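# Load steel nuts on a scale until the needle meets the red mark

## Task

Move steel nuts one at a time from the tray onto the scale's dish, and stop at whichever number of nuts puts the needle closest to the red marker. The dish may carry only these nuts, and once released each nut may rest only on the dish or on other nuts. At the end the scale and the nuts must be motionless and must stay in place without the robot holding them. Anything the robot is still touching at the end must not drop by more than about a fingernail's width when let go, or the task fails.

## Robot and tools

Robot: one arm with six joints (waist, shoulder, elbow, forearm roll, wrist pitch, wrist roll) and a two-finger parallel gripper. The fingers point along the gripper's +z axis and close along its y axis. The reported hand position is the spot between the finger pads when closed, roughly 2 cm behind the fingertips. Closing pushes the tips about 10 mm further along +z.

Scene frame: the origin is on the table top under the arm's base, +z is up, and +y lies to the left when facing along +x. Result lines give end_effector_position in metres, end_effector_quat_wxyz, and linear and angular velocities (m/s, rad/s) in this frame. At long reach the printed position may be somewhat off.

execute_actions: argument "actions" is a list holding at most one item. An empty list only reports the state, with pictures. A motion item is {"rows": [...], "steps": n}: 1 to 15 rows, steps at most 15 (default 15, at least 6), each step lasting 1/30 s. One row is used per step, and the final row repeats if rows run out. A wait item is {"steps": n} with n up to 300, counted from the previous result, so reply time uses some of it. Optional "pictures": true adds camera images.

Row layout: seven numbers, each in [-1, 1], in the order dx, dy, dz, rx, ry, rz, opening. The first six are an offset, not a pose: a target displacement expressed in the gripper's own axes, measured from the gripper pose shown in the most recent result (or from the robot's pose when the action begins, if no result in this scene has shown it yet, or for a second call in the same reply). Every row counts from that same base, not from the row before it. Scale: 1.0 equals 0.6 m for dx, dy, dz and 180 degrees for rotation; rx, ry, rz form a single rotation vector. Opening is absolute: +1 fully open (0.084 m), -1 closed. Sending all-zero offsets is not a pause; it pulls the arm back to the base pose.

move: argument "target" is one row in the same layout and frame, again an offset from the last shown pose. "speed" is the path's top speed in m/s, 0.002 to 0.5, default 0.25; rotation is capped at twice that value in rad/s. The straight path takes 0.5 to 10 s and stops short if longer. The opening is applied as the move starts. The path ignores obstacles, and the real hand may trail, wander or overshoot the speed, especially with the arm stretched out. The result adds a "move:" line: done (settled near target), off_target, moving, held, or fault, plus the limits that acted (paced = pose clipped; held = some steps blocked, after which the arm may jump quickly) and the distance left to the target.

wait: "seconds" from 0 to 10; nothing new is commanded.

zoom_image: "camera" is cam_head_left, cam_head_right or cam_wrist; "region" is [x0, y0, x1, y1] in image pixels from the top-left corner, no bigger than 504 by 504. All three images are 672x504. Calibration (intrinsics, distortion, T_world_to_cam) is supplied per camera; fixed cameras may be off by up to about 2.3 degrees and 9 mm.

finished_scene: "scene" is the number of the current scene. It is final and reports whether the goal was met.

Motion limits: each control step the commanded pose is clipped to within 70 mm and 16 degrees of the measured one, and position wins over orientation if both cannot be met. After an action ends the arm continues only to the last clipped pose, so check the result and send the remainder. Six steps of each action are held back and run after the result is returned, while the next reply is being written; the simulation runs during replies.

Result lines: HELD marks steps on which a clearance check withheld some or all of the command; "pose unreachable" means that check altered or blocked the command (the base's mounting block counts as arm). "Hand target" shows where the controller is heading, only when nothing is pending. grip_measured is the current finger opening on the command scale; to hold a part, command an opening clearly below it (lower squeezes harder, about 24 N per pad at most). Joint torques are listed in joint order and include offsets and noise. MOTOR HOT appears from 65 °C; at 80 °C an OVER-TEMPERATURE FAULT brakes the arm until it cools, so avoid holding loads for long.

Things to avoid: contact torque reaching a joint's load limit (waist 47.5, shoulder 47.5, elbow 28.5, forearm roll 28.5, wrist pitch 19, wrist roll 19 N m, including carried weight) causes a TORQUE FAULT: the arm backs off, freezes 10 s and drops the rest of the call. Fast moves and targets set deep past a contact press hard; approach the dish gently. Do not drop or slam nuts, leave any nut anywhere but on the dish, or knock anything off the table. Loose objects may occasionally get nudged. Before finishing, release everything, move clear, and confirm the needle and nuts have settled.

Each tool is called after ">>>" as name(argument=value, ...), one argument or row to a line, values as JSON.

## Session

>>> execute_actions(
  actions=[],
)

Scene clock: 0.00 s of 7600.00 s.
end_effector_position=(+0.3244, -0.2063, +0.1416) grip_measured=+1.00 end_effector_quat_wxyz=(-0.548, +0.429, +0.657, -0.289) end_effector_velocity=(+0.000, +0.000, +0.001) end_effector_angular_velocity=(+0.000, -0.000, -0.001)
Joint positions: [-0.331  1.018 -1.938 -0.327  2.219 -2.338  0.084]
Joint velocities: [-0.    -0.001 -0.     0.001  0.001  0.    -0.   ]
Joint torques (N m, as the arm reports them, + toward a larger angle): no reading
Motor temperatures (°C, as the motors report them): [36 38 33 31 34 34]
Hand target: +0.324, -0.206, +0.142; -0.548, +0.429, +0.657, -0.289

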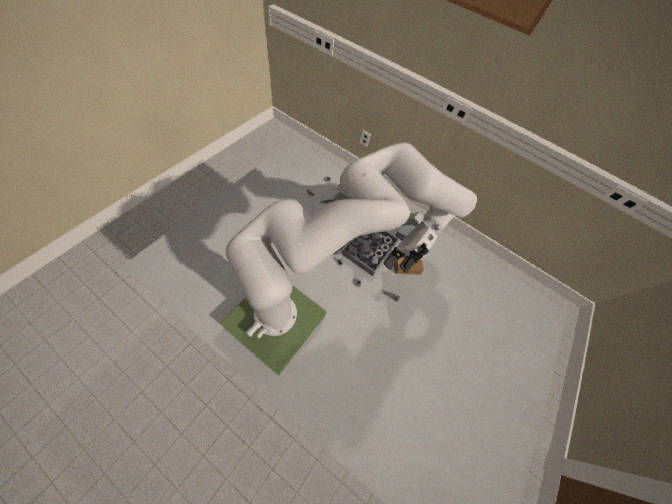

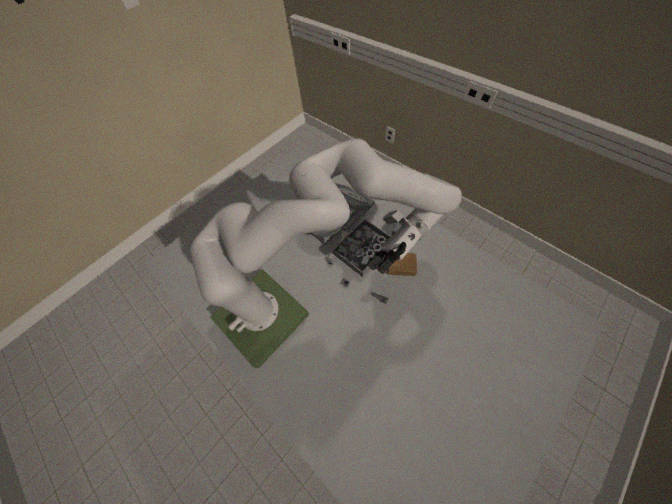

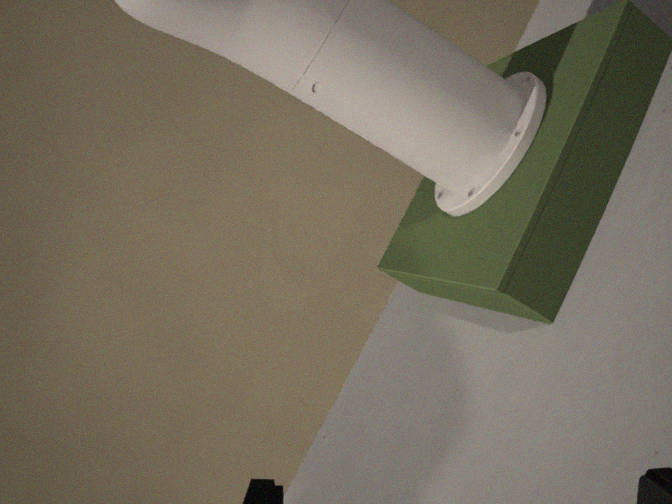

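>>> zoom_image(
  camera="cam_head_right",
  region=[280, 150, 480, 320],
)

>>> zoom_image(
  camera="cam_head_left",
  region=[280, 150, 480, 320],
)

Region (280, 150, 480, 320) of cam_head_right's 672x504 image, scaled by 2.520, with more detail than that image has; it fills the top 428 rows of this view, and the rest is white.

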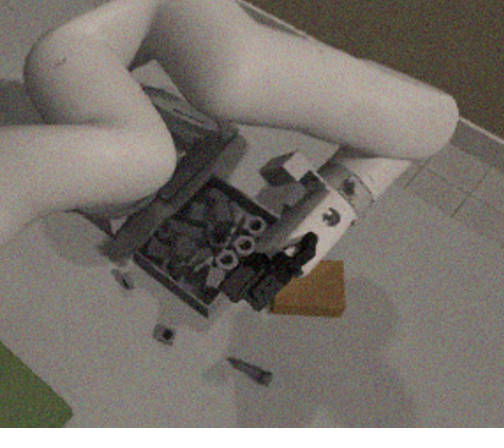

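Region (280, 150, 480, 320) of cam_head_left's 672x504 image, scaled by 2.520, with more detail than that image has; it fills the top 428 rows of this view, and the rest is white.

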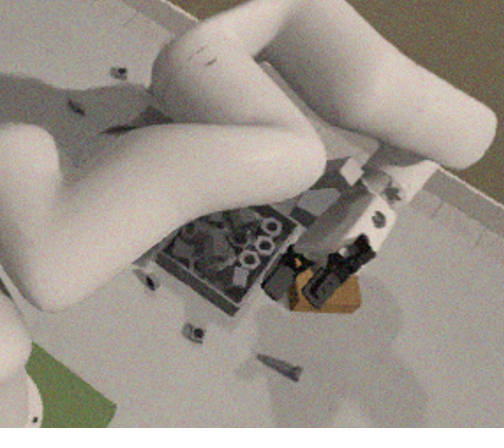

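>>> move(
  target=[0.429, -0.214, -0.198, -0.409, -0.1265, 0.1114, 1],
  speed=0.35,
)

Scene clock: 4.37 s of 7600.00 s.
end_effector_position=(+0.3992, -0.0500, +0.3986) grip_measured=+1.00 end_effector_quat_wxyz=(+0.001, +0.707, +0.707, -0.002) end_effector_velocity=(+0.002, +0.001, +0.004) end_effector_angular_velocity=(-0.007, -0.018, -0.003)
Joint positions: [-0.088 -0.265 -1.217 -0.009  1.48  -1.686  0.084]
Joint velocities: [ 0.007 -0.01   0.002 -0.005 -0.01   0.01   0.   ]
Joint torques (N m, as the arm reports them, + toward a larger angle): [  0.29 -14.92 -11.4    0.35  -1.99  -0.06]
Motor temperatures (°C, as the motors report them): [36 39 34 31 34 34]
Hand target: +0.399, -0.050, +0.399; +0.002, +0.707, +0.707, -0.001
Off the commanded pose: 0.001 m, 0 deg.
Kept back: nothing.
move: done
camera_calibration (this result's frames):
cam_wrist: T_world_to_cam=[[0.9999, 0.0124047, 0.00680394, -0.368806], [0.0123921, -0.999921, 0.00188745, 0.00985175], [0.00682682, -0.00180294, -0.999975, 0.522237], [0, 0, 0, 1]] pos_world=[0.365082, 0.0153675, 0.524715]

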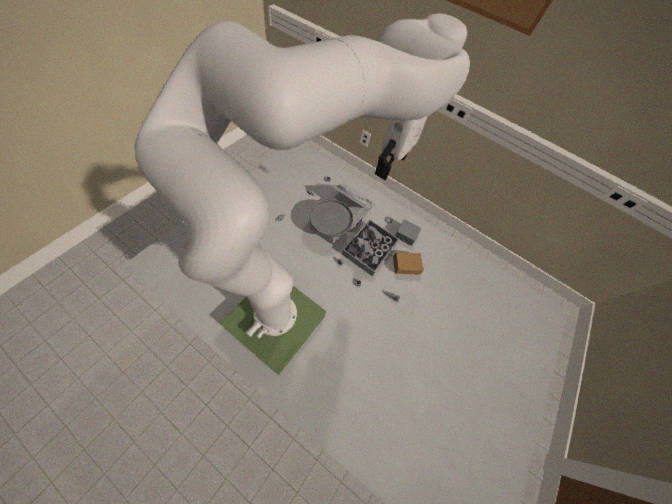

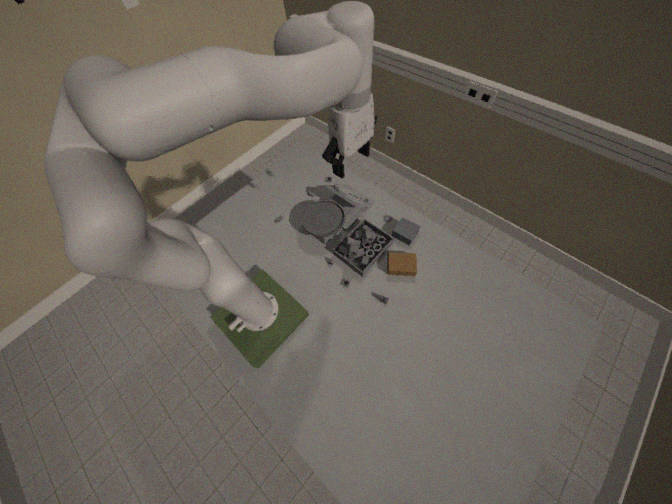

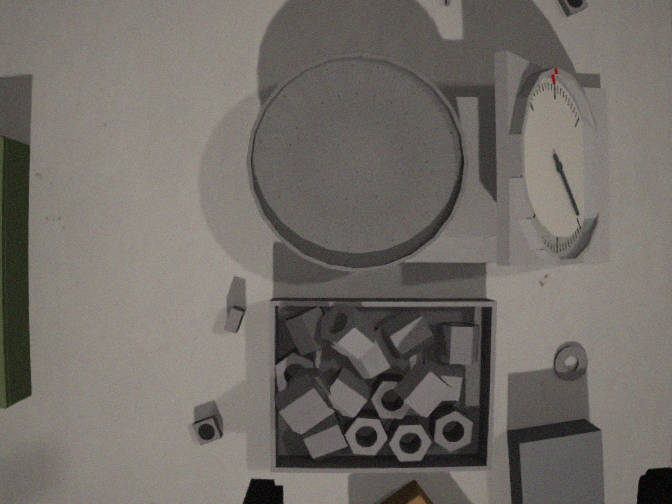

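>>> zoom_image(
  camera="cam_wrist",
  region=[460, 40, 672, 280],
)

>>> zoom_image(
  camera="cam_wrist",
  region=[260, 285, 510, 485],
)

Region (460, 40, 672, 280) of cam_wrist's 672x504 image, scaled by 2.100, with more detail than that image has; it fills the left 445 columns of this view, and the rest is white.

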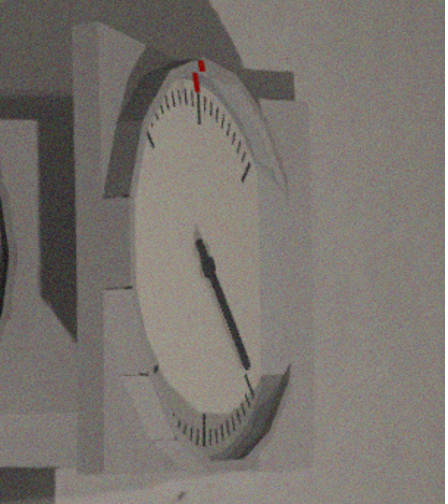

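Region (260, 285, 510, 485) of cam_wrist's 672x504 image, scaled by 2.016, with more detail than that image has; it fills the top 403 rows of this view, and the rest is white.

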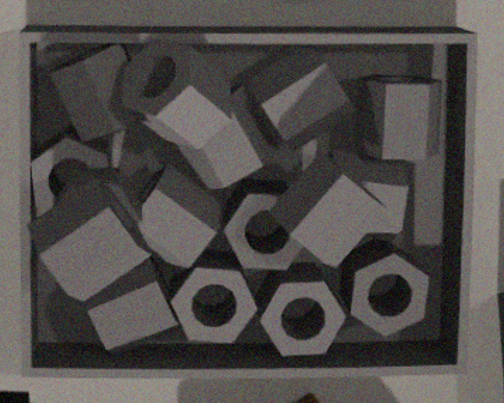

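>>> move(
  target=[-0.172, 0.067, 0.333, 0, 0, 0, 1],
  speed=0.35,
)

Scene clock: 6.87 s of 7600.00 s.
end_effector_position=(+0.4392, -0.1530, +0.1995) grip_measured=+1.00 end_effector_quat_wxyz=(+0.001, +0.706, +0.708, -0.001) end_effector_velocity=(-0.001, -0.000, -0.004) end_effector_angular_velocity=(+0.002, +0.006, -0.001)
Joint positions: [-0.304  0.05  -0.974 -0.009  0.92  -1.898  0.084]
Joint velocities: [-0.002  0.008  0.     0.    -0.001 -0.001  0.   ]
Joint torques (N m, as the arm reports them, + toward a larger angle): [  1.08 -20.92 -11.21   0.38  -1.94   0.04]
Motor temperatures (°C, as the motors report them): [36 39 34 31 34 34]
Hand target: +0.439, -0.153, +0.199; +0.000, +0.706, +0.708, -0.001
Off the commanded pose: 0.001 m, 0 deg.
Kept back: nothing.
move: done
camera_calibration (this result's frames):
cam_wrist: T_world_to_cam=[[0.999878, 0.0136835, 0.00752296, -0.406109], [0.0136766, -0.999906, 0.000967662, -0.0936413], [0.0075355, -0.000864655, -0.999971, 0.322507], [0, 0, 0, 1]] pos_world=[0.40491, -0.0877966, 0.325644]

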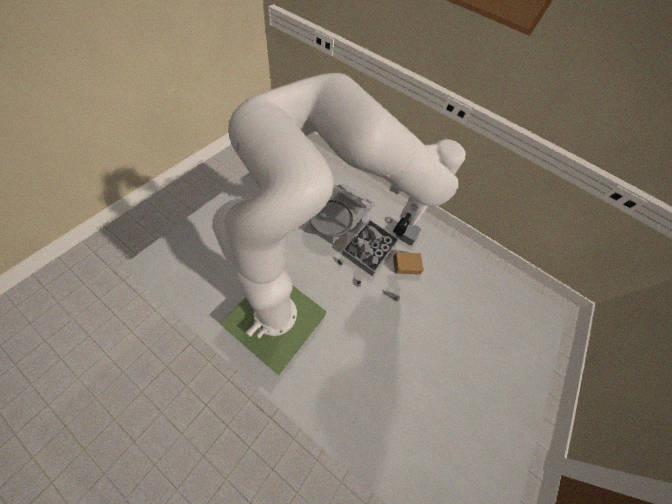

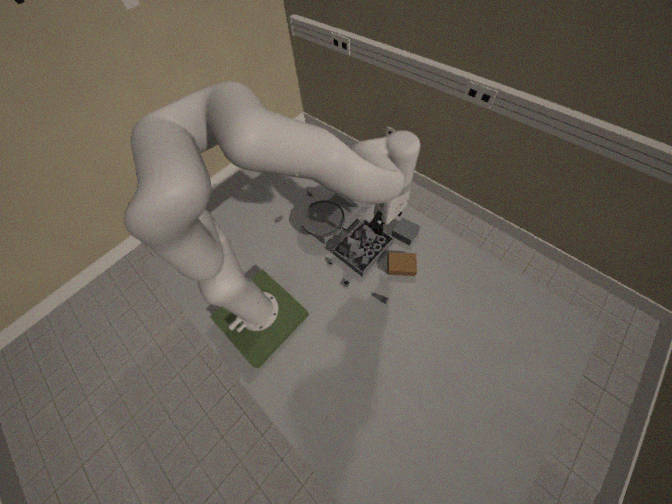

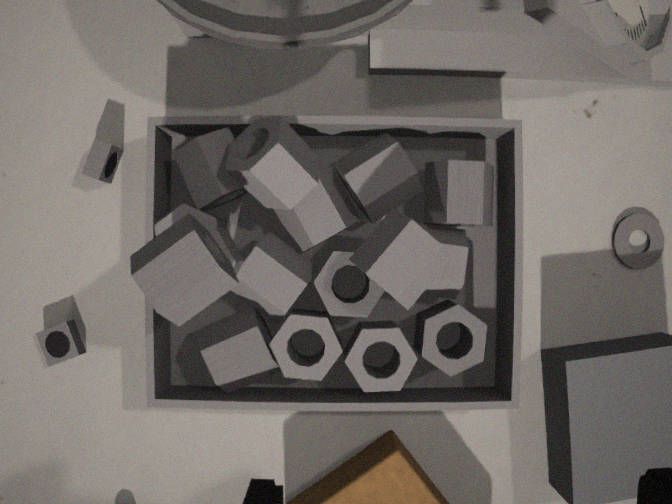

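>>> zoom_image(
  camera="cam_wrist",
  region=[120, 100, 540, 420],
)

Region (120, 100, 540, 420) of cam_wrist's 672x504 image, scaled by 1.200, with more detail than that image has; it fills the top 384 rows of this view, and the rest is white.

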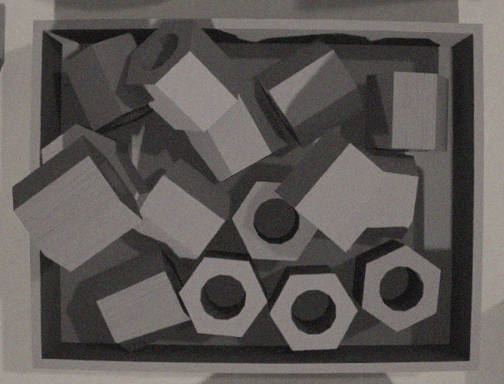

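>>> zoom_image(
  camera="cam_wrist",
  region=[220, 440, 672, 504],
)

Region (220, 440, 672, 504) of cam_wrist's 672x504 image, scaled by 1.115, with more detail than that image has; it fills the top 71 rows of this view, and the rest is white.

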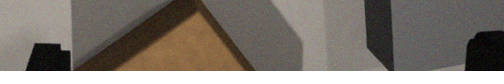

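>>> zoom_image(
  camera="cam_wrist",
  region=[120, 110, 350, 340],
)

>>> zoom_image(
  camera="cam_wrist",
  region=[300, 110, 530, 340],
)

Region (120, 110, 350, 340) of cam_wrist's 672x504 image, scaled by 2.191, with more detail than that image has.

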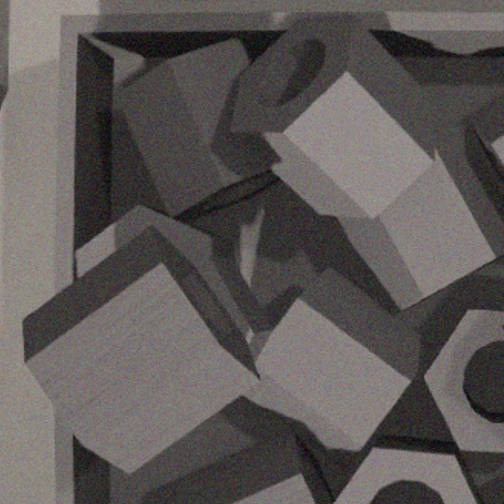

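Region (300, 110, 530, 340) of cam_wrist's 672x504 image, scaled by 2.191, with more detail than that image has.

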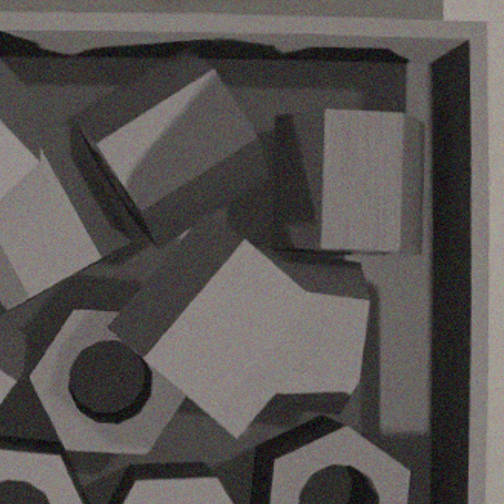

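>>> move(
  target=[0.092, -0.155, 0.116, 0, 0, -0.2, 0.2],
  speed=0.35,
)

Scene clock: 12.03 s of 7600.00 s.
end_effector_position=(+0.3466, -0.0978, +0.1300) grip_measured=+0.19 end_effector_quat_wxyz=(+0.000, +0.453, +0.891, -0.001) end_effector_velocity=(-0.002, +0.001, -0.001) end_effector_angular_velocity=(+0.002, -0.001, +0.008)
Joint positions: [-0.244 -0.147 -0.515 -0.012  0.658 -2.462  0.052]
Joint velocities: [ 0.001 -0.003  0.009  0.004 -0.007 -0.01   0.   ]
Joint torques (N m, as the arm reports them, + toward a larger angle): [  0.74 -14.85  -9.97   0.49  -1.81   0.04]
Motor temperatures (°C, as the motors report them): [36 39 34 31 34 34]
Hand target: +0.346, -0.098, +0.130; +0.000, +0.453, +0.892, -0.001
Off the commanded pose: 0.001 m, 0 deg.
Kept back: nothing.
move: done
camera_calibration (this result's frames):
cam_wrist: T_world_to_cam=[[0.801141, 0.598441, 0.00648626, -0.187543], [0.598451, -0.80116, 0.000527633, -0.220362], [0.00551229, 0.003459, -0.999979, 0.254867], [0, 0, 0, 1]] pos_world=[0.280719, -0.0651929, 0.256194]

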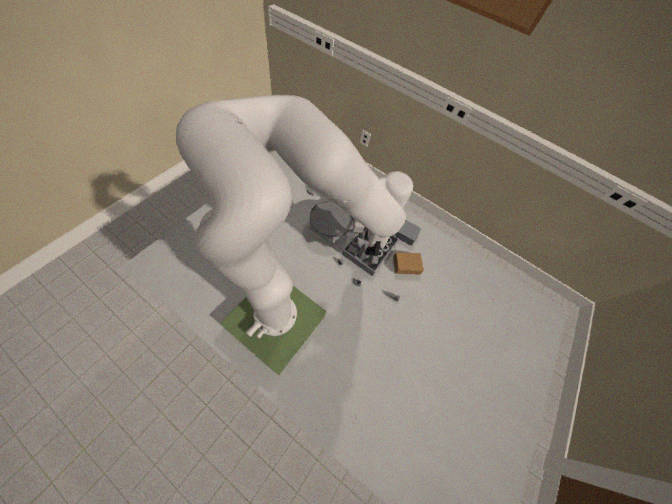

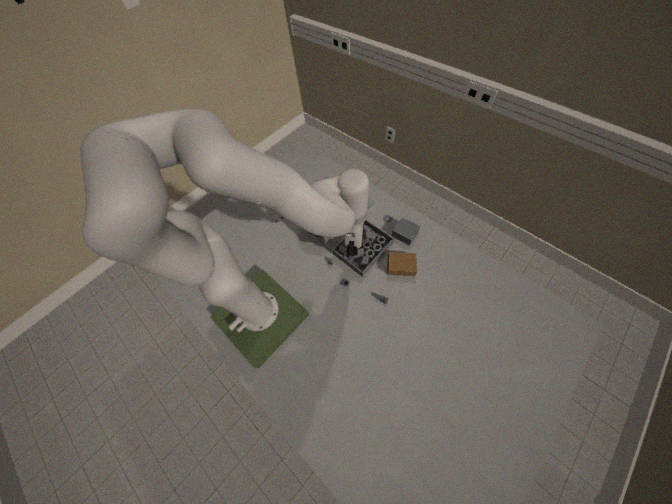

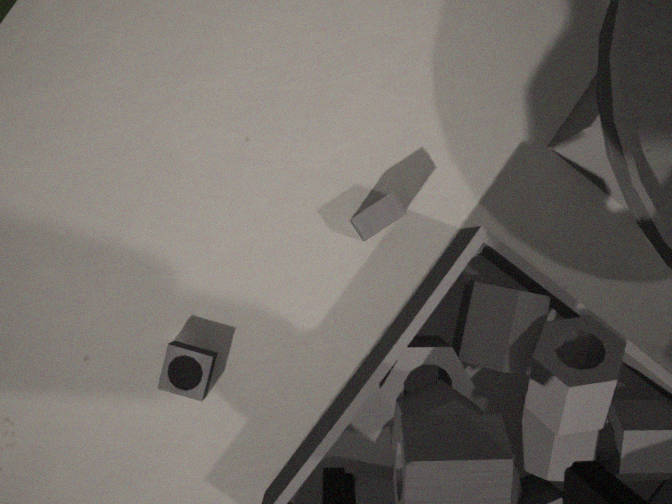

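>>> move(
  target=[-0.002, 0.005, 0.09, 0, 0, 0, 0.2],
  speed=0.1,
)

Scene clock: 13.90 s of 7600.00 s.
end_effector_position=(+0.3500, -0.0970, +0.0764) grip_measured=+0.19 end_effector_quat_wxyz=(+0.001, +0.453, +0.891, -0.001) end_effector_velocity=(+0.001, -0.000, -0.001) end_effector_angular_velocity=(-0.001, -0.002, +0.001)
Joint positions: [-0.242  0.027 -0.499 -0.015  0.468 -2.456  0.052]
Joint velocities: [ 0.     0.005 -0.    -0.001 -0.007 -0.     0.   ]
Joint torques (N m, as the arm reports them, + toward a larger angle): [  1.1  -16.97  -8.47   0.58  -1.94  -0.07]
Motor temperatures (°C, as the motors report them): [36 39 34 31 34 34]
Hand target: +0.350, -0.097, +0.076; +0.000, +0.453, +0.891, -0.001
Off the commanded pose: 0.001 m, 0 deg.
Kept back: nothing.
move: done
camera_calibration (this result's frames):
cam_wrist: T_world_to_cam=[[0.801004, 0.598617, 0.00711316, -0.190307], [0.598627, -0.801027, 0.000773544, -0.221777], [0.00616089, 0.00363852, -0.999974, 0.201077], [0, 0, 0, 1]] pos_world=[0.28396, -0.0644605, 0.202597]

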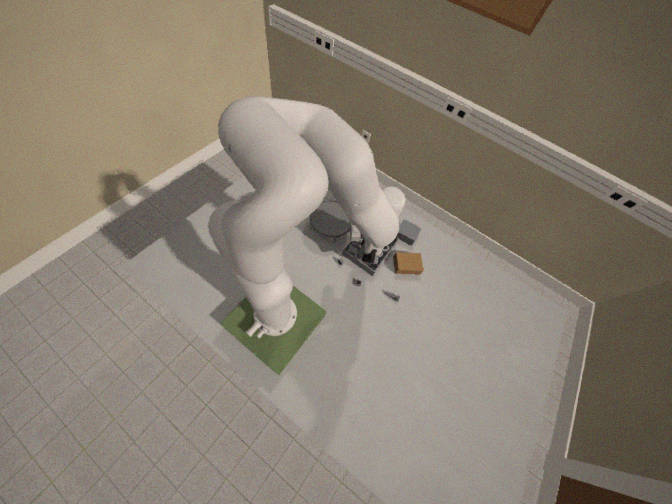

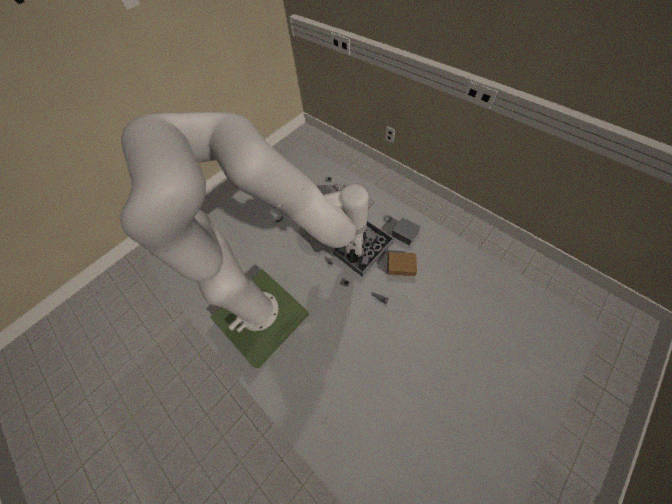

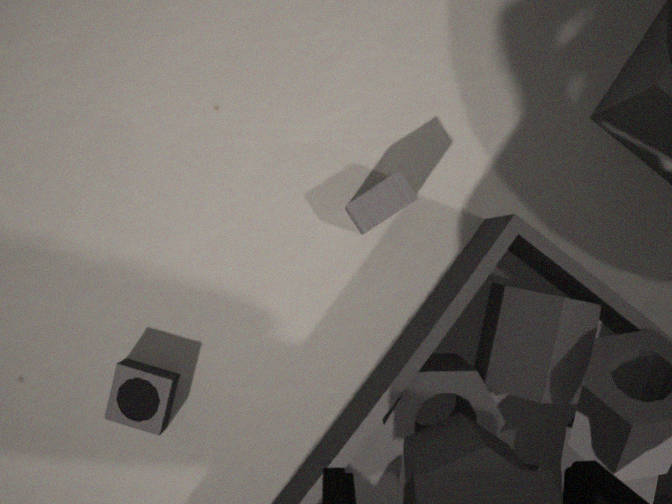

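>>> zoom_image(
  camera="cam_wrist",
  region=[300, 330, 672, 504],
)

>>> zoom_image(
  camera="cam_head_left",
  region=[320, 215, 420, 290],
)

Region (300, 330, 672, 504) of cam_wrist's 672x504 image, scaled by 1.355, with more detail than that image has; it fills the top 236 rows of this view, and the rest is white.

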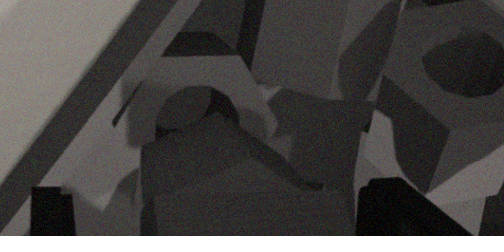

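Region (320, 215, 420, 290) of cam_head_left's 672x504 image, scaled by 5.040, with more detail than that image has; it fills the top 378 rows of this view, and the rest is white.

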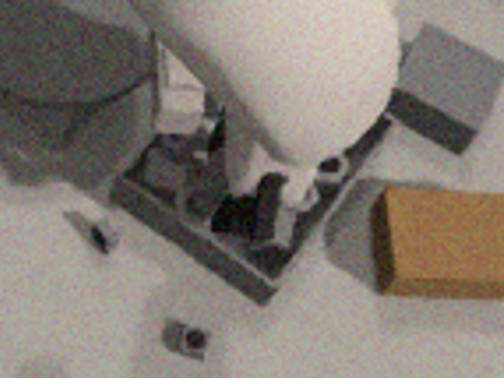

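>>> execute_actions(
  actions=[
    {"rows": [[0,0,0,0,0,0,0.0],[0,0,0,0,0,0,-0.1],[0,0,0,0,0,0,-0.2],[0,0,0,0,0,0,-0.3],[0,0,0,0,0,0,-0.4],[0,0,0,0,0,0,-0.5],[0,0,0,0,0,0,-0.6],[0,0,0,0,0,0,-0.7]], "steps": 15},
  ],
)

Scene clock: 15.17 s of 7600.00 s.
end_effector_position=(+0.3502, -0.0971, +0.0765) grip_measured=-0.33 end_effector_quat_wxyz=(+0.001, +0.453, +0.891, -0.001) end_effector_velocity=(+0.000, -0.000, +0.001) end_effector_angular_velocity=(-0.000, -0.002, +0.000)
Joint positions: [-0.242  0.027 -0.5   -0.015  0.468 -2.456  0.03 ]
Joint velocities: [-0.    -0.003  0.001  0.001  0.    -0.001  0.   ]
Joint torques (N m, as the arm reports them, + toward a larger angle): [  1.07 -16.03  -8.22   0.23  -1.55  -0.06]
Motor temperatures (°C, as the motors report them): [36 39 34 31 34 34]
Steps of this call (steps 1 to 29: nothing new was sent; steps 30 to 38: the first 9 steps of this action). Readings (end_effector_position):
30: (+0.3498, -0.0970, +0.0760)
31: (+0.3498, -0.0970, +0.0761)
33: (+0.3499, -0.0970, +0.0762)
37: (+0.3503, -0.0971, +0.0765)
38: the state above

>>> move(
  target=[0, 0, -0.083, 0, 0, 0, -0.7],
  speed=0.2,
)

>>> move(
  target=[0.199, 0.228, -0.09, 0, 0, 0.70, -0.7],
  speed=0.5,
)

Scene clock: 17.13 s of 7600.00 s.
end_effector_position=(+0.3499, -0.0970, +0.1258) grip_measured=-0.33 end_effector_quat_wxyz=(+0.001, +0.453, +0.891, -0.001) end_effector_velocity=(+0.001, -0.000, +0.003) end_effector_angular_velocity=(-0.000, -0.003, -0.001)
Joint positions: [-0.24  -0.126 -0.522 -0.012  0.644 -2.458  0.03 ]
Joint velocities: [-0.    -0.006 -0.004  0.001  0.007  0.     0.   ]
Joint torques (N m, as the arm reports them, + toward a larger angle): [  0.84 -15.84 -10.25   0.37  -2.16  -0.15]
Motor temperatures (°C, as the motors report them): [36 39 34 31 34 34]
Hand target: +0.350, -0.097, +0.126; +0.001, +0.453, +0.891, -0.001
Off your previous action's commanded pose: 0.000 m, 0 deg at its last step (step 6 of this call).
Off the commanded pose: 0.001 m, 0 deg.
Kept back: nothing.
move: done
camera_calibration (this result's frames):
cam_wrist: T_world_to_cam=[[0.801097, 0.598495, 0.00684303, -0.190629], [0.598504, -0.801119, 0.000919834, -0.221755], [0.0060326, 0.0033587, -0.999976, 0.250545], [0, 0, 0, 1]] pos_world=[0.283922, -0.0644032, 0.252048]

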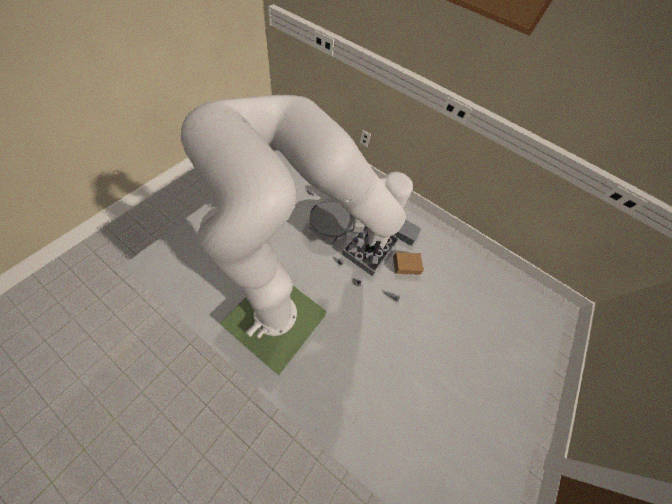

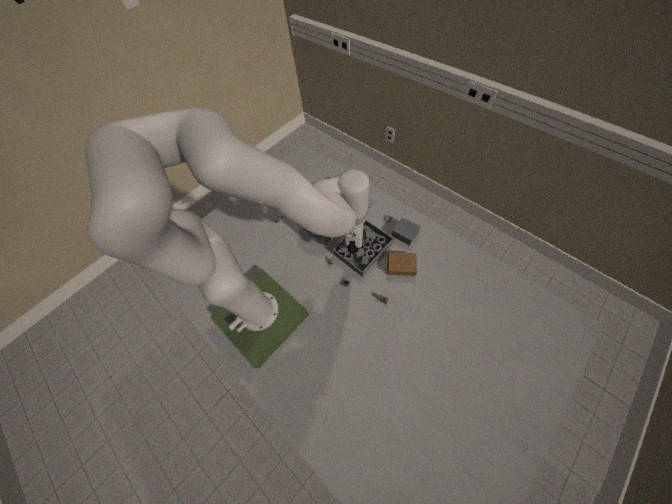

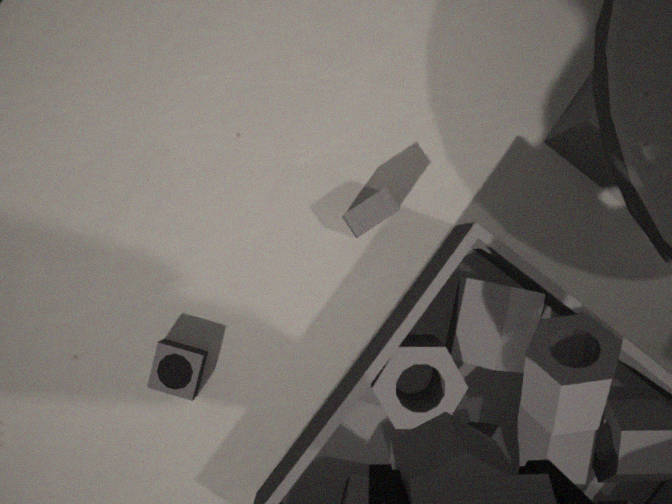

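Scene clock: 19.97 s of 7600.00 s.
end_effector_position=(+0.3907, +0.0793, +0.1794) grip_measured=-0.33 end_effector_quat_wxyz=(+0.002, +1.000, +0.001, +0.000) end_effector_velocity=(+0.000, +0.001, +0.001) end_effector_angular_velocity=(-0.006, +0.000, -0.008)
Joint positions: [ 0.233 -0.127 -0.705 -0.013  0.831  0.213  0.03 ]
Joint velocities: [ 0.004  0.001 -0.004 -0.008  0.005  0.018 -0.   ]
Joint torques (N m, as the arm reports them, + toward a larger angle): [  0.79 -17.85 -11.42   0.14  -2.42  -0.08]
Motor temperatures (°C, as the motors report them): [36 39 35 31 34 34]
Hand target: +0.391, +0.079, +0.179; +0.002, +1.000, +0.001, +0.000
Off the commanded pose: 0.001 m, 0 deg.
Kept back: nothing.
move: done
camera_calibration (this result's frames):
cam_wrist: T_world_to_cam=[[0.0137964, -0.999832, 0.0120956, 0.104254], [-0.999902, -0.0138232, -0.00213333, 0.457683], [0.00230017, -0.012065, -0.999925, 0.305962], [0, 0, 0, 1]] pos_world=[0.455497, 0.114255, 0.305654]

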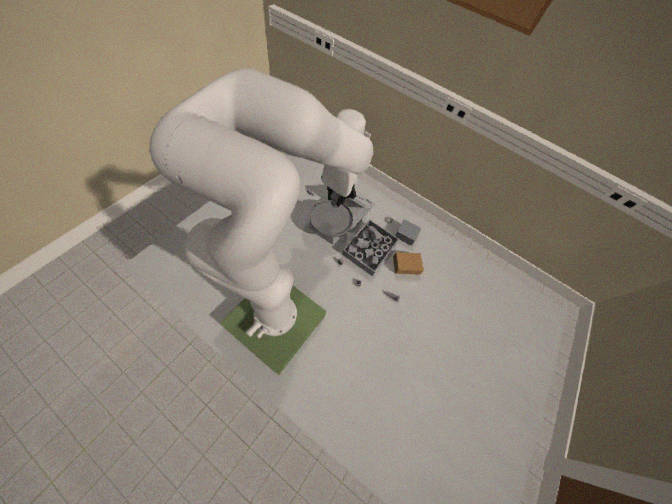

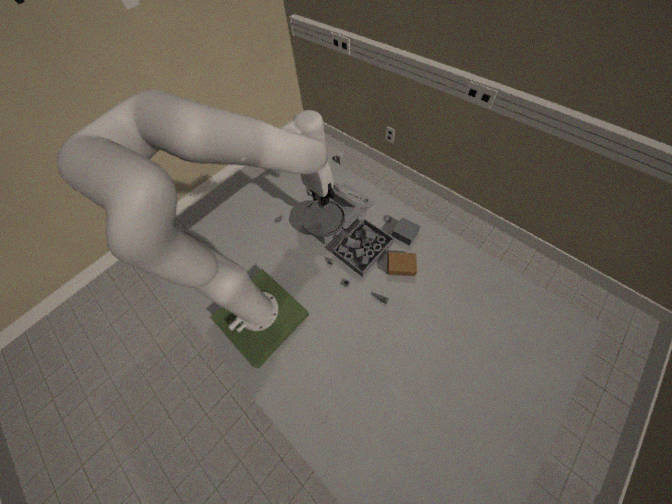

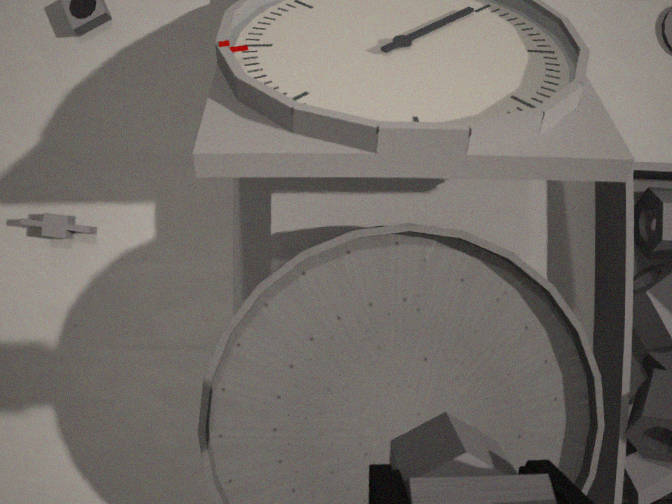

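>>> move(
  target=[0.05, -0.005, 0.09, 0, 0, 0, -0.7],
  speed=0.12,
)

Scene clock: 21.73 s of 7600.00 s.
end_effector_position=(+0.4208, +0.0823, +0.1259) grip_measured=-0.33 end_effector_quat_wxyz=(+0.002, +1.000, +0.001, +0.001) end_effector_velocity=(-0.001, -0.000, -0.003) end_effector_angular_velocity=(-0.001, +0.006, -0.001)
Joint positions: [ 0.224  0.082 -0.763 -0.015  0.68   0.207  0.03 ]
Joint velocities: [-0.     0.008 -0.     0.    -0.002 -0.     0.   ]
Joint torques (N m, as the arm reports them, + toward a larger angle): [  1.08 -20.98 -10.38   0.39  -2.32   0.  ]
Motor temperatures (°C, as the motors report them): [36 39 35 31 34 34]
Hand target: +0.421, +0.082, +0.126; +0.002, +1.000, +0.001, +0.000
Off the commanded pose: 0.000 m, 0 deg.
Kept back: nothing.
move: done
camera_calibration (this result's frames):
cam_wrist: T_world_to_cam=[[0.0140314, -0.999833, 0.0117302, 0.107384], [-0.999898, -0.0140634, -0.00264787, 0.487773], [0.00281239, -0.0116918, -0.999928, 0.252143], [0, 0, 0, 1]] pos_world=[0.485507, 0.117174, 0.252157]

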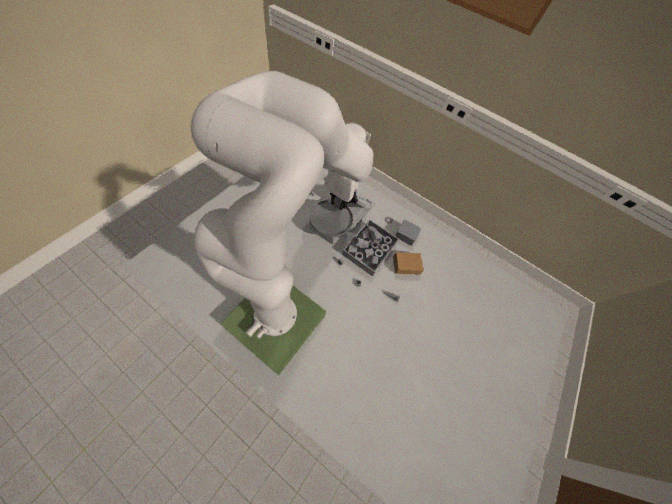

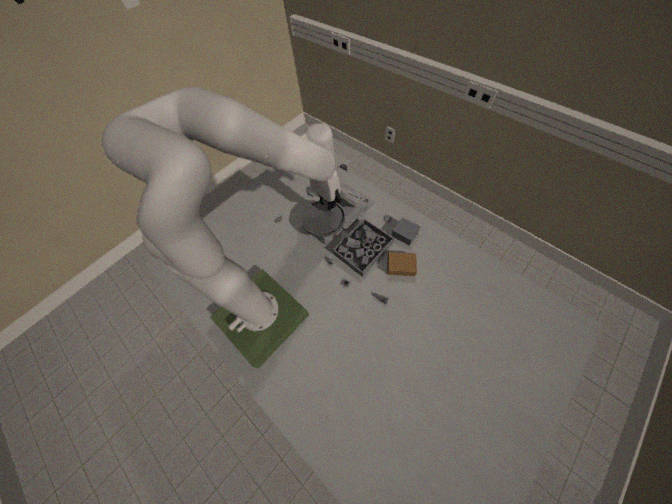

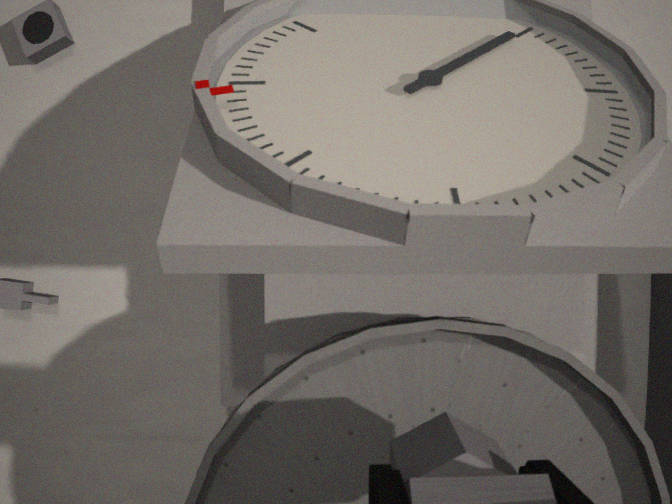

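>>> move(
  target=[0, 0, 0.03, 0, 0, 0, -0.7],
  speed=0.04,
)

Scene clock: 22.77 s of 7600.00 s.
end_effector_position=(+0.4209, +0.0823, +0.1082) grip_measured=-0.33 end_effector_quat_wxyz=(+0.002, +1.000, +0.001, +0.001) end_effector_velocity=(+0.002, +0.000, +0.000) end_effector_angular_velocity=(+0.001, -0.008, +0.000)
Joint positions: [ 0.224  0.124 -0.753 -0.016  0.627  0.207  0.03 ]
Joint velocities: [-0.     0.002 -0.001 -0.001 -0.008  0.     0.   ]
Joint torques (N m, as the arm reports them, + toward a larger angle): [  0.75 -21.07  -9.99   0.45  -2.52   0.02]
Motor temperatures (°C, as the motors report them): [36 39 35 31 34 34]
Hand target: +0.421, +0.082, +0.108; +0.002, +1.000, +0.001, +0.001
Off the commanded pose: 0.000 m, 0 deg.
Kept back: nothing.
move: done
camera_calibration (this result's frames):
cam_wrist: T_world_to_cam=[[0.0140991, -0.999833, 0.0115872, 0.107586], [-0.999896, -0.0141337, -0.00291005, 0.487877], [0.00307333, -0.0115449, -0.999929, 0.234313], [0, 0, 0, 1]] pos_world=[0.485589, 0.117169, 0.234469]

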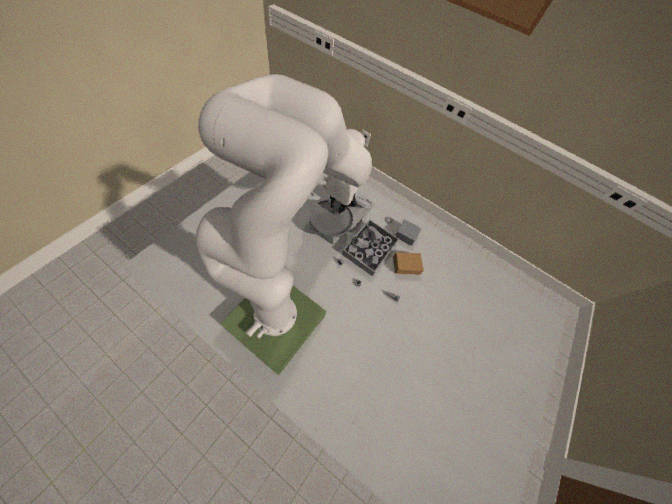

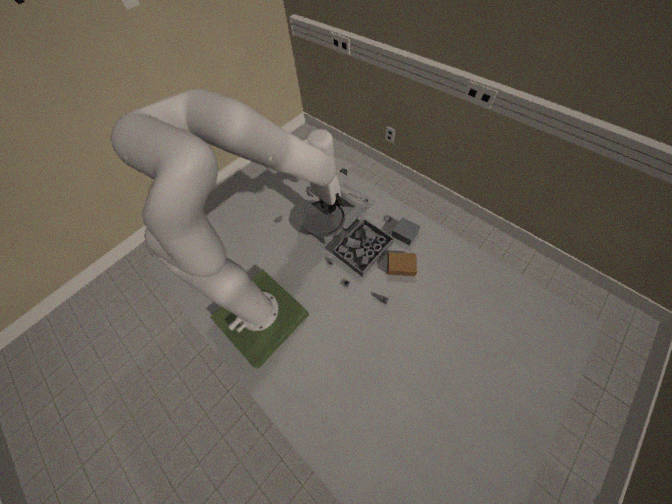

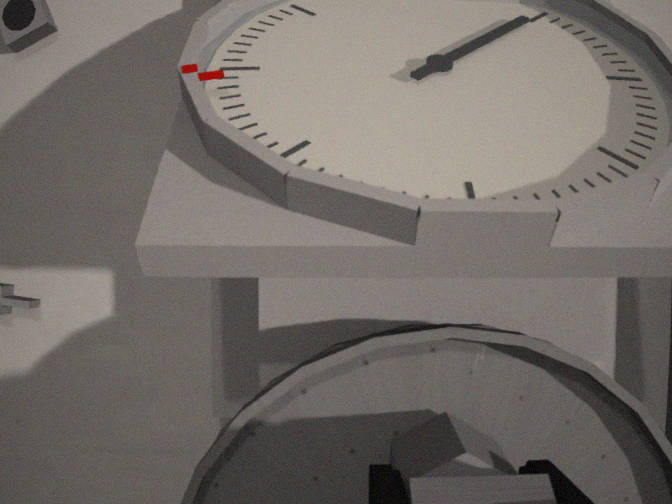

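>>> move(
  target=[0, 0, 0.018, 0, 0, 0, -0.7],
  speed=0.03,
)

Scene clock: 23.80 s of 7600.00 s.
end_effector_position=(+0.4223, +0.0823, +0.0988) grip_measured=-0.33 end_effector_quat_wxyz=(+0.001, +1.000, +0.001, +0.003) end_effector_velocity=(-0.002, +0.000, -0.004) end_effector_angular_velocity=(-0.001, +0.006, +0.001)
Joint positions: [ 0.223  0.15  -0.75  -0.017  0.595  0.208  0.03 ]
Joint velocities: [ 0.001  0.007  0.003  0.001 -0.004 -0.001  0.   ]
Joint torques (N m, as the arm reports them, + toward a larger angle): [  3.43 -13.89  -5.87   0.86  -0.87  -0.05]
Motor temperatures (°C, as the motors report them): [36 39 35 31 34 34]
Hand target: +0.421, +0.082, +0.097; +0.002, +1.000, +0.001, +0.001
Off the commanded pose: 0.002 m, 0 deg.
Kept back: nothing.
move: done
camera_calibration (this result's frames):
cam_wrist: T_world_to_cam=[[0.0136944, -0.999846, 0.0109436, 0.107916], [-0.999883, -0.0137673, -0.00661041, 0.489508], [0.00676006, -0.0108518, -0.999918, 0.223272], [0, 0, 0, 1]] pos_world=[0.486463, 0.117062, 0.225308]

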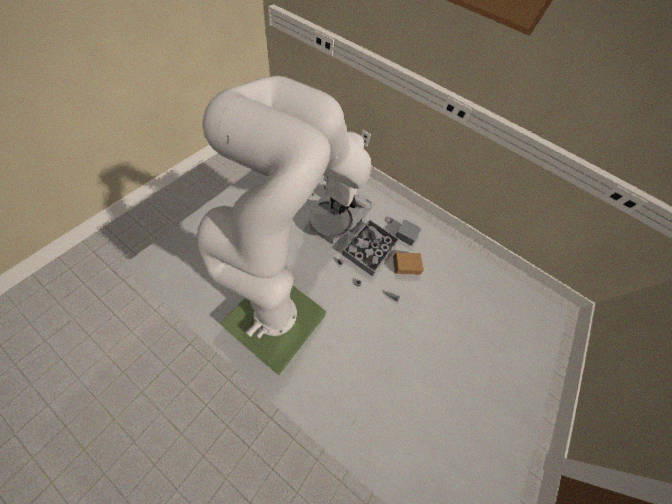

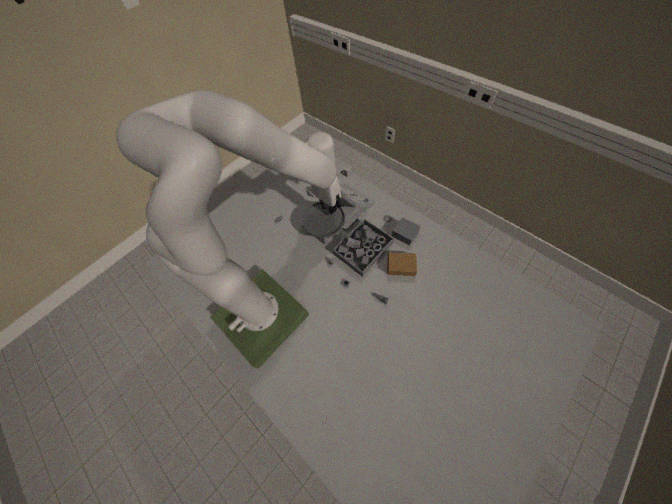

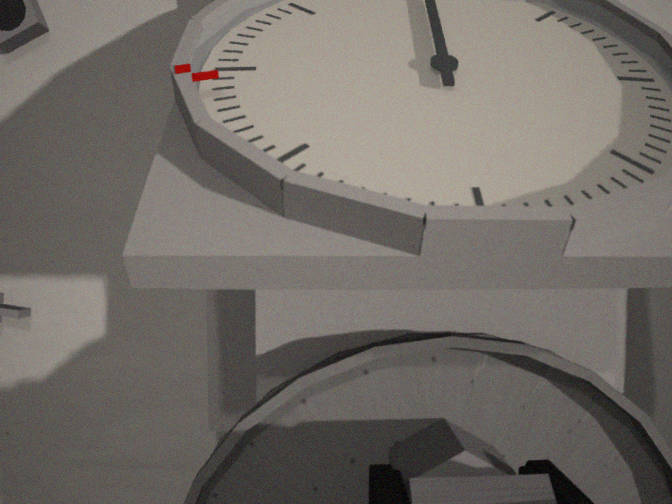

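>>> execute_actions(
  actions=[
    {"rows": [[-0.002,0,-0.002,0,0,0,-0.7],[-0.002,0,-0.004,0,0,0,-0.7],[-0.002,0,-0.006,0,0,0,-0.7],[-0.002,0,-0.007,0,0,0,-0.7],[-0.002,0,-0.007,0,0,0,-0.6],[-0.002,0,-0.007,0,0,0,-0.5],[-0.002,0,-0.007,0,0,0,-0.4],[-0.002,0,-0.007,0,0,0,-0.33],[-0.002,0,-0.007,0,0,0,-0.3],[-0.002,0,-0.007,0,0,0,-0.27],[-0.002,0,-0.007,0,0,0,-0.24],[-0.002,0,-0.007,0,0,0,-0.22],[-0.002,0,-0.007,0,0,0,-0.2]], "steps": 15},
  ],
)

>>> wait(
  seconds=0.3,
)

Scene clock: 24.37 s of 7600.00 s.
end_effector_position=(+0.4205, +0.0824, +0.1017) grip_measured=-0.33 end_effector_quat_wxyz=(+0.002, +1.000, +0.001, +0.002) end_effector_velocity=(-0.001, +0.000, +0.006) end_effector_angular_velocity=(-0.000, +0.002, -0.001)
Joint positions: [ 0.224  0.138 -0.747 -0.016  0.605  0.208  0.03 ]
Joint velocities: [ 0.001 -0.017 -0.     0.     0.018  0.002 -0.   ]
Joint torques (N m, as the arm reports them, + toward a larger angle): [  2.71 -15.07  -5.73   0.86   0.36  -0.03]
Motor temperatures (°C, as the motors report them): [36 39 35 31 34 34]
Steps of this call (steps 1 to 8: nothing new was sent; steps 9 to 17: the first 9 steps of this action). Readings (end_effector_position):
9: (+0.4219, +0.0824, +0.0982)
10: (+0.4218, +0.0823, +0.0984)
12: (+0.4214, +0.0824, +0.0996)
16: (+0.4206, +0.0824, +0.1015)
17: the state above

Scene clock: 24.87 s of 7600.00 s.
end_effector_position=(+0.4206, +0.0823, +0.1026) grip_measured=-0.22 end_effector_quat_wxyz=(+0.001, +1.000, +0.001, +0.002) end_effector_velocity=(+0.002, -0.000, +0.002) end_effector_angular_velocity=(+0.000, -0.005, -0.000)
Joint positions: [ 0.224  0.136 -0.747 -0.017  0.607  0.208  0.035]
Joint velocities: [-0.001 -0.001 -0.003 -0.002 -0.001  0.001  0.   ]
Joint torques (N m, as the arm reports them, + toward a larger angle): [  1.16 -20.34  -9.52   0.66  -2.22  -0.01]
Motor temperatures (°C, as the motors report them): [36 39 35 31 34 34]
Hand target: +0.421, +0.082, +0.103; +0.001, +1.000, +0.001, +0.003
Off the commanded pose: 0.001 m, 0 deg.
Kept back: nothing.
Steps of this call (steps 1 to 6: the last 6 steps of your previous action; steps 7 to 15: nothing new was sent). Readings (end_effector_position):
1: (+0.4205, +0.0824, +0.1019)
2: (+0.4196, +0.0824, +0.1014)
4: (+0.4167, +0.0821, +0.0991)
8: (+0.4187, +0.0822, +0.1009)
15: the state above
camera_calibration (this result's frames):
cam_wrist: T_world_to_cam=[[0.0138346, -0.999842, 0.0111613, 0.107816], [-0.999889, -0.013896, -0.00544383, 0.487771], [0.00559807, -0.0110847, -0.999923, 0.227617], [0, 0, 0, 1]] pos_world=[0.484951, 0.1171, 0.229052]

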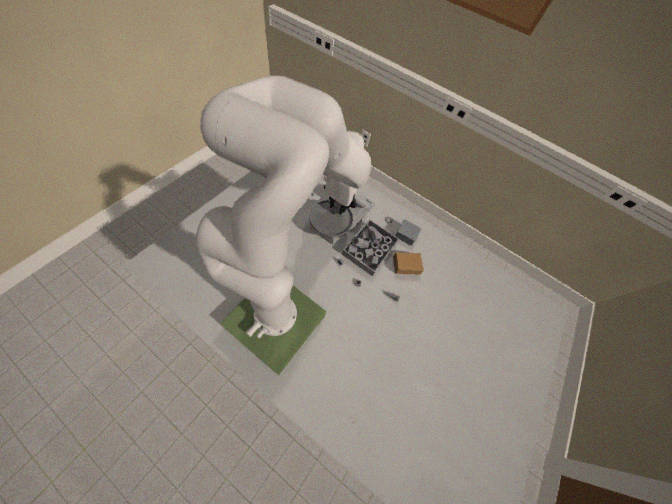

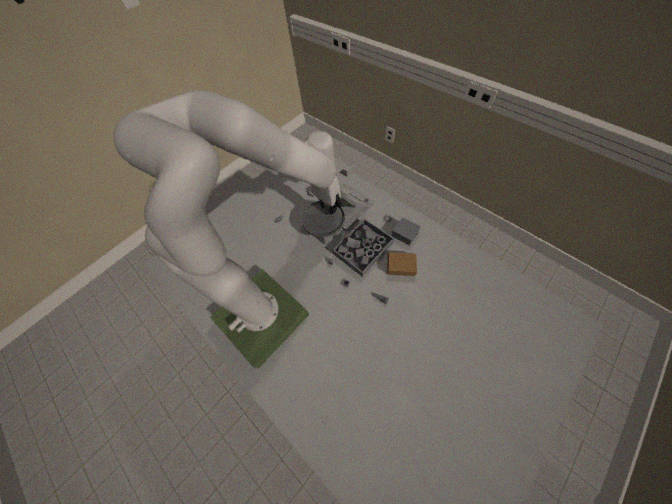

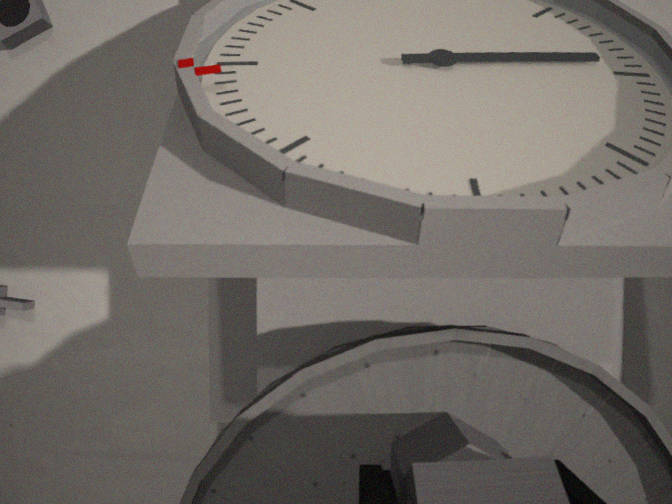

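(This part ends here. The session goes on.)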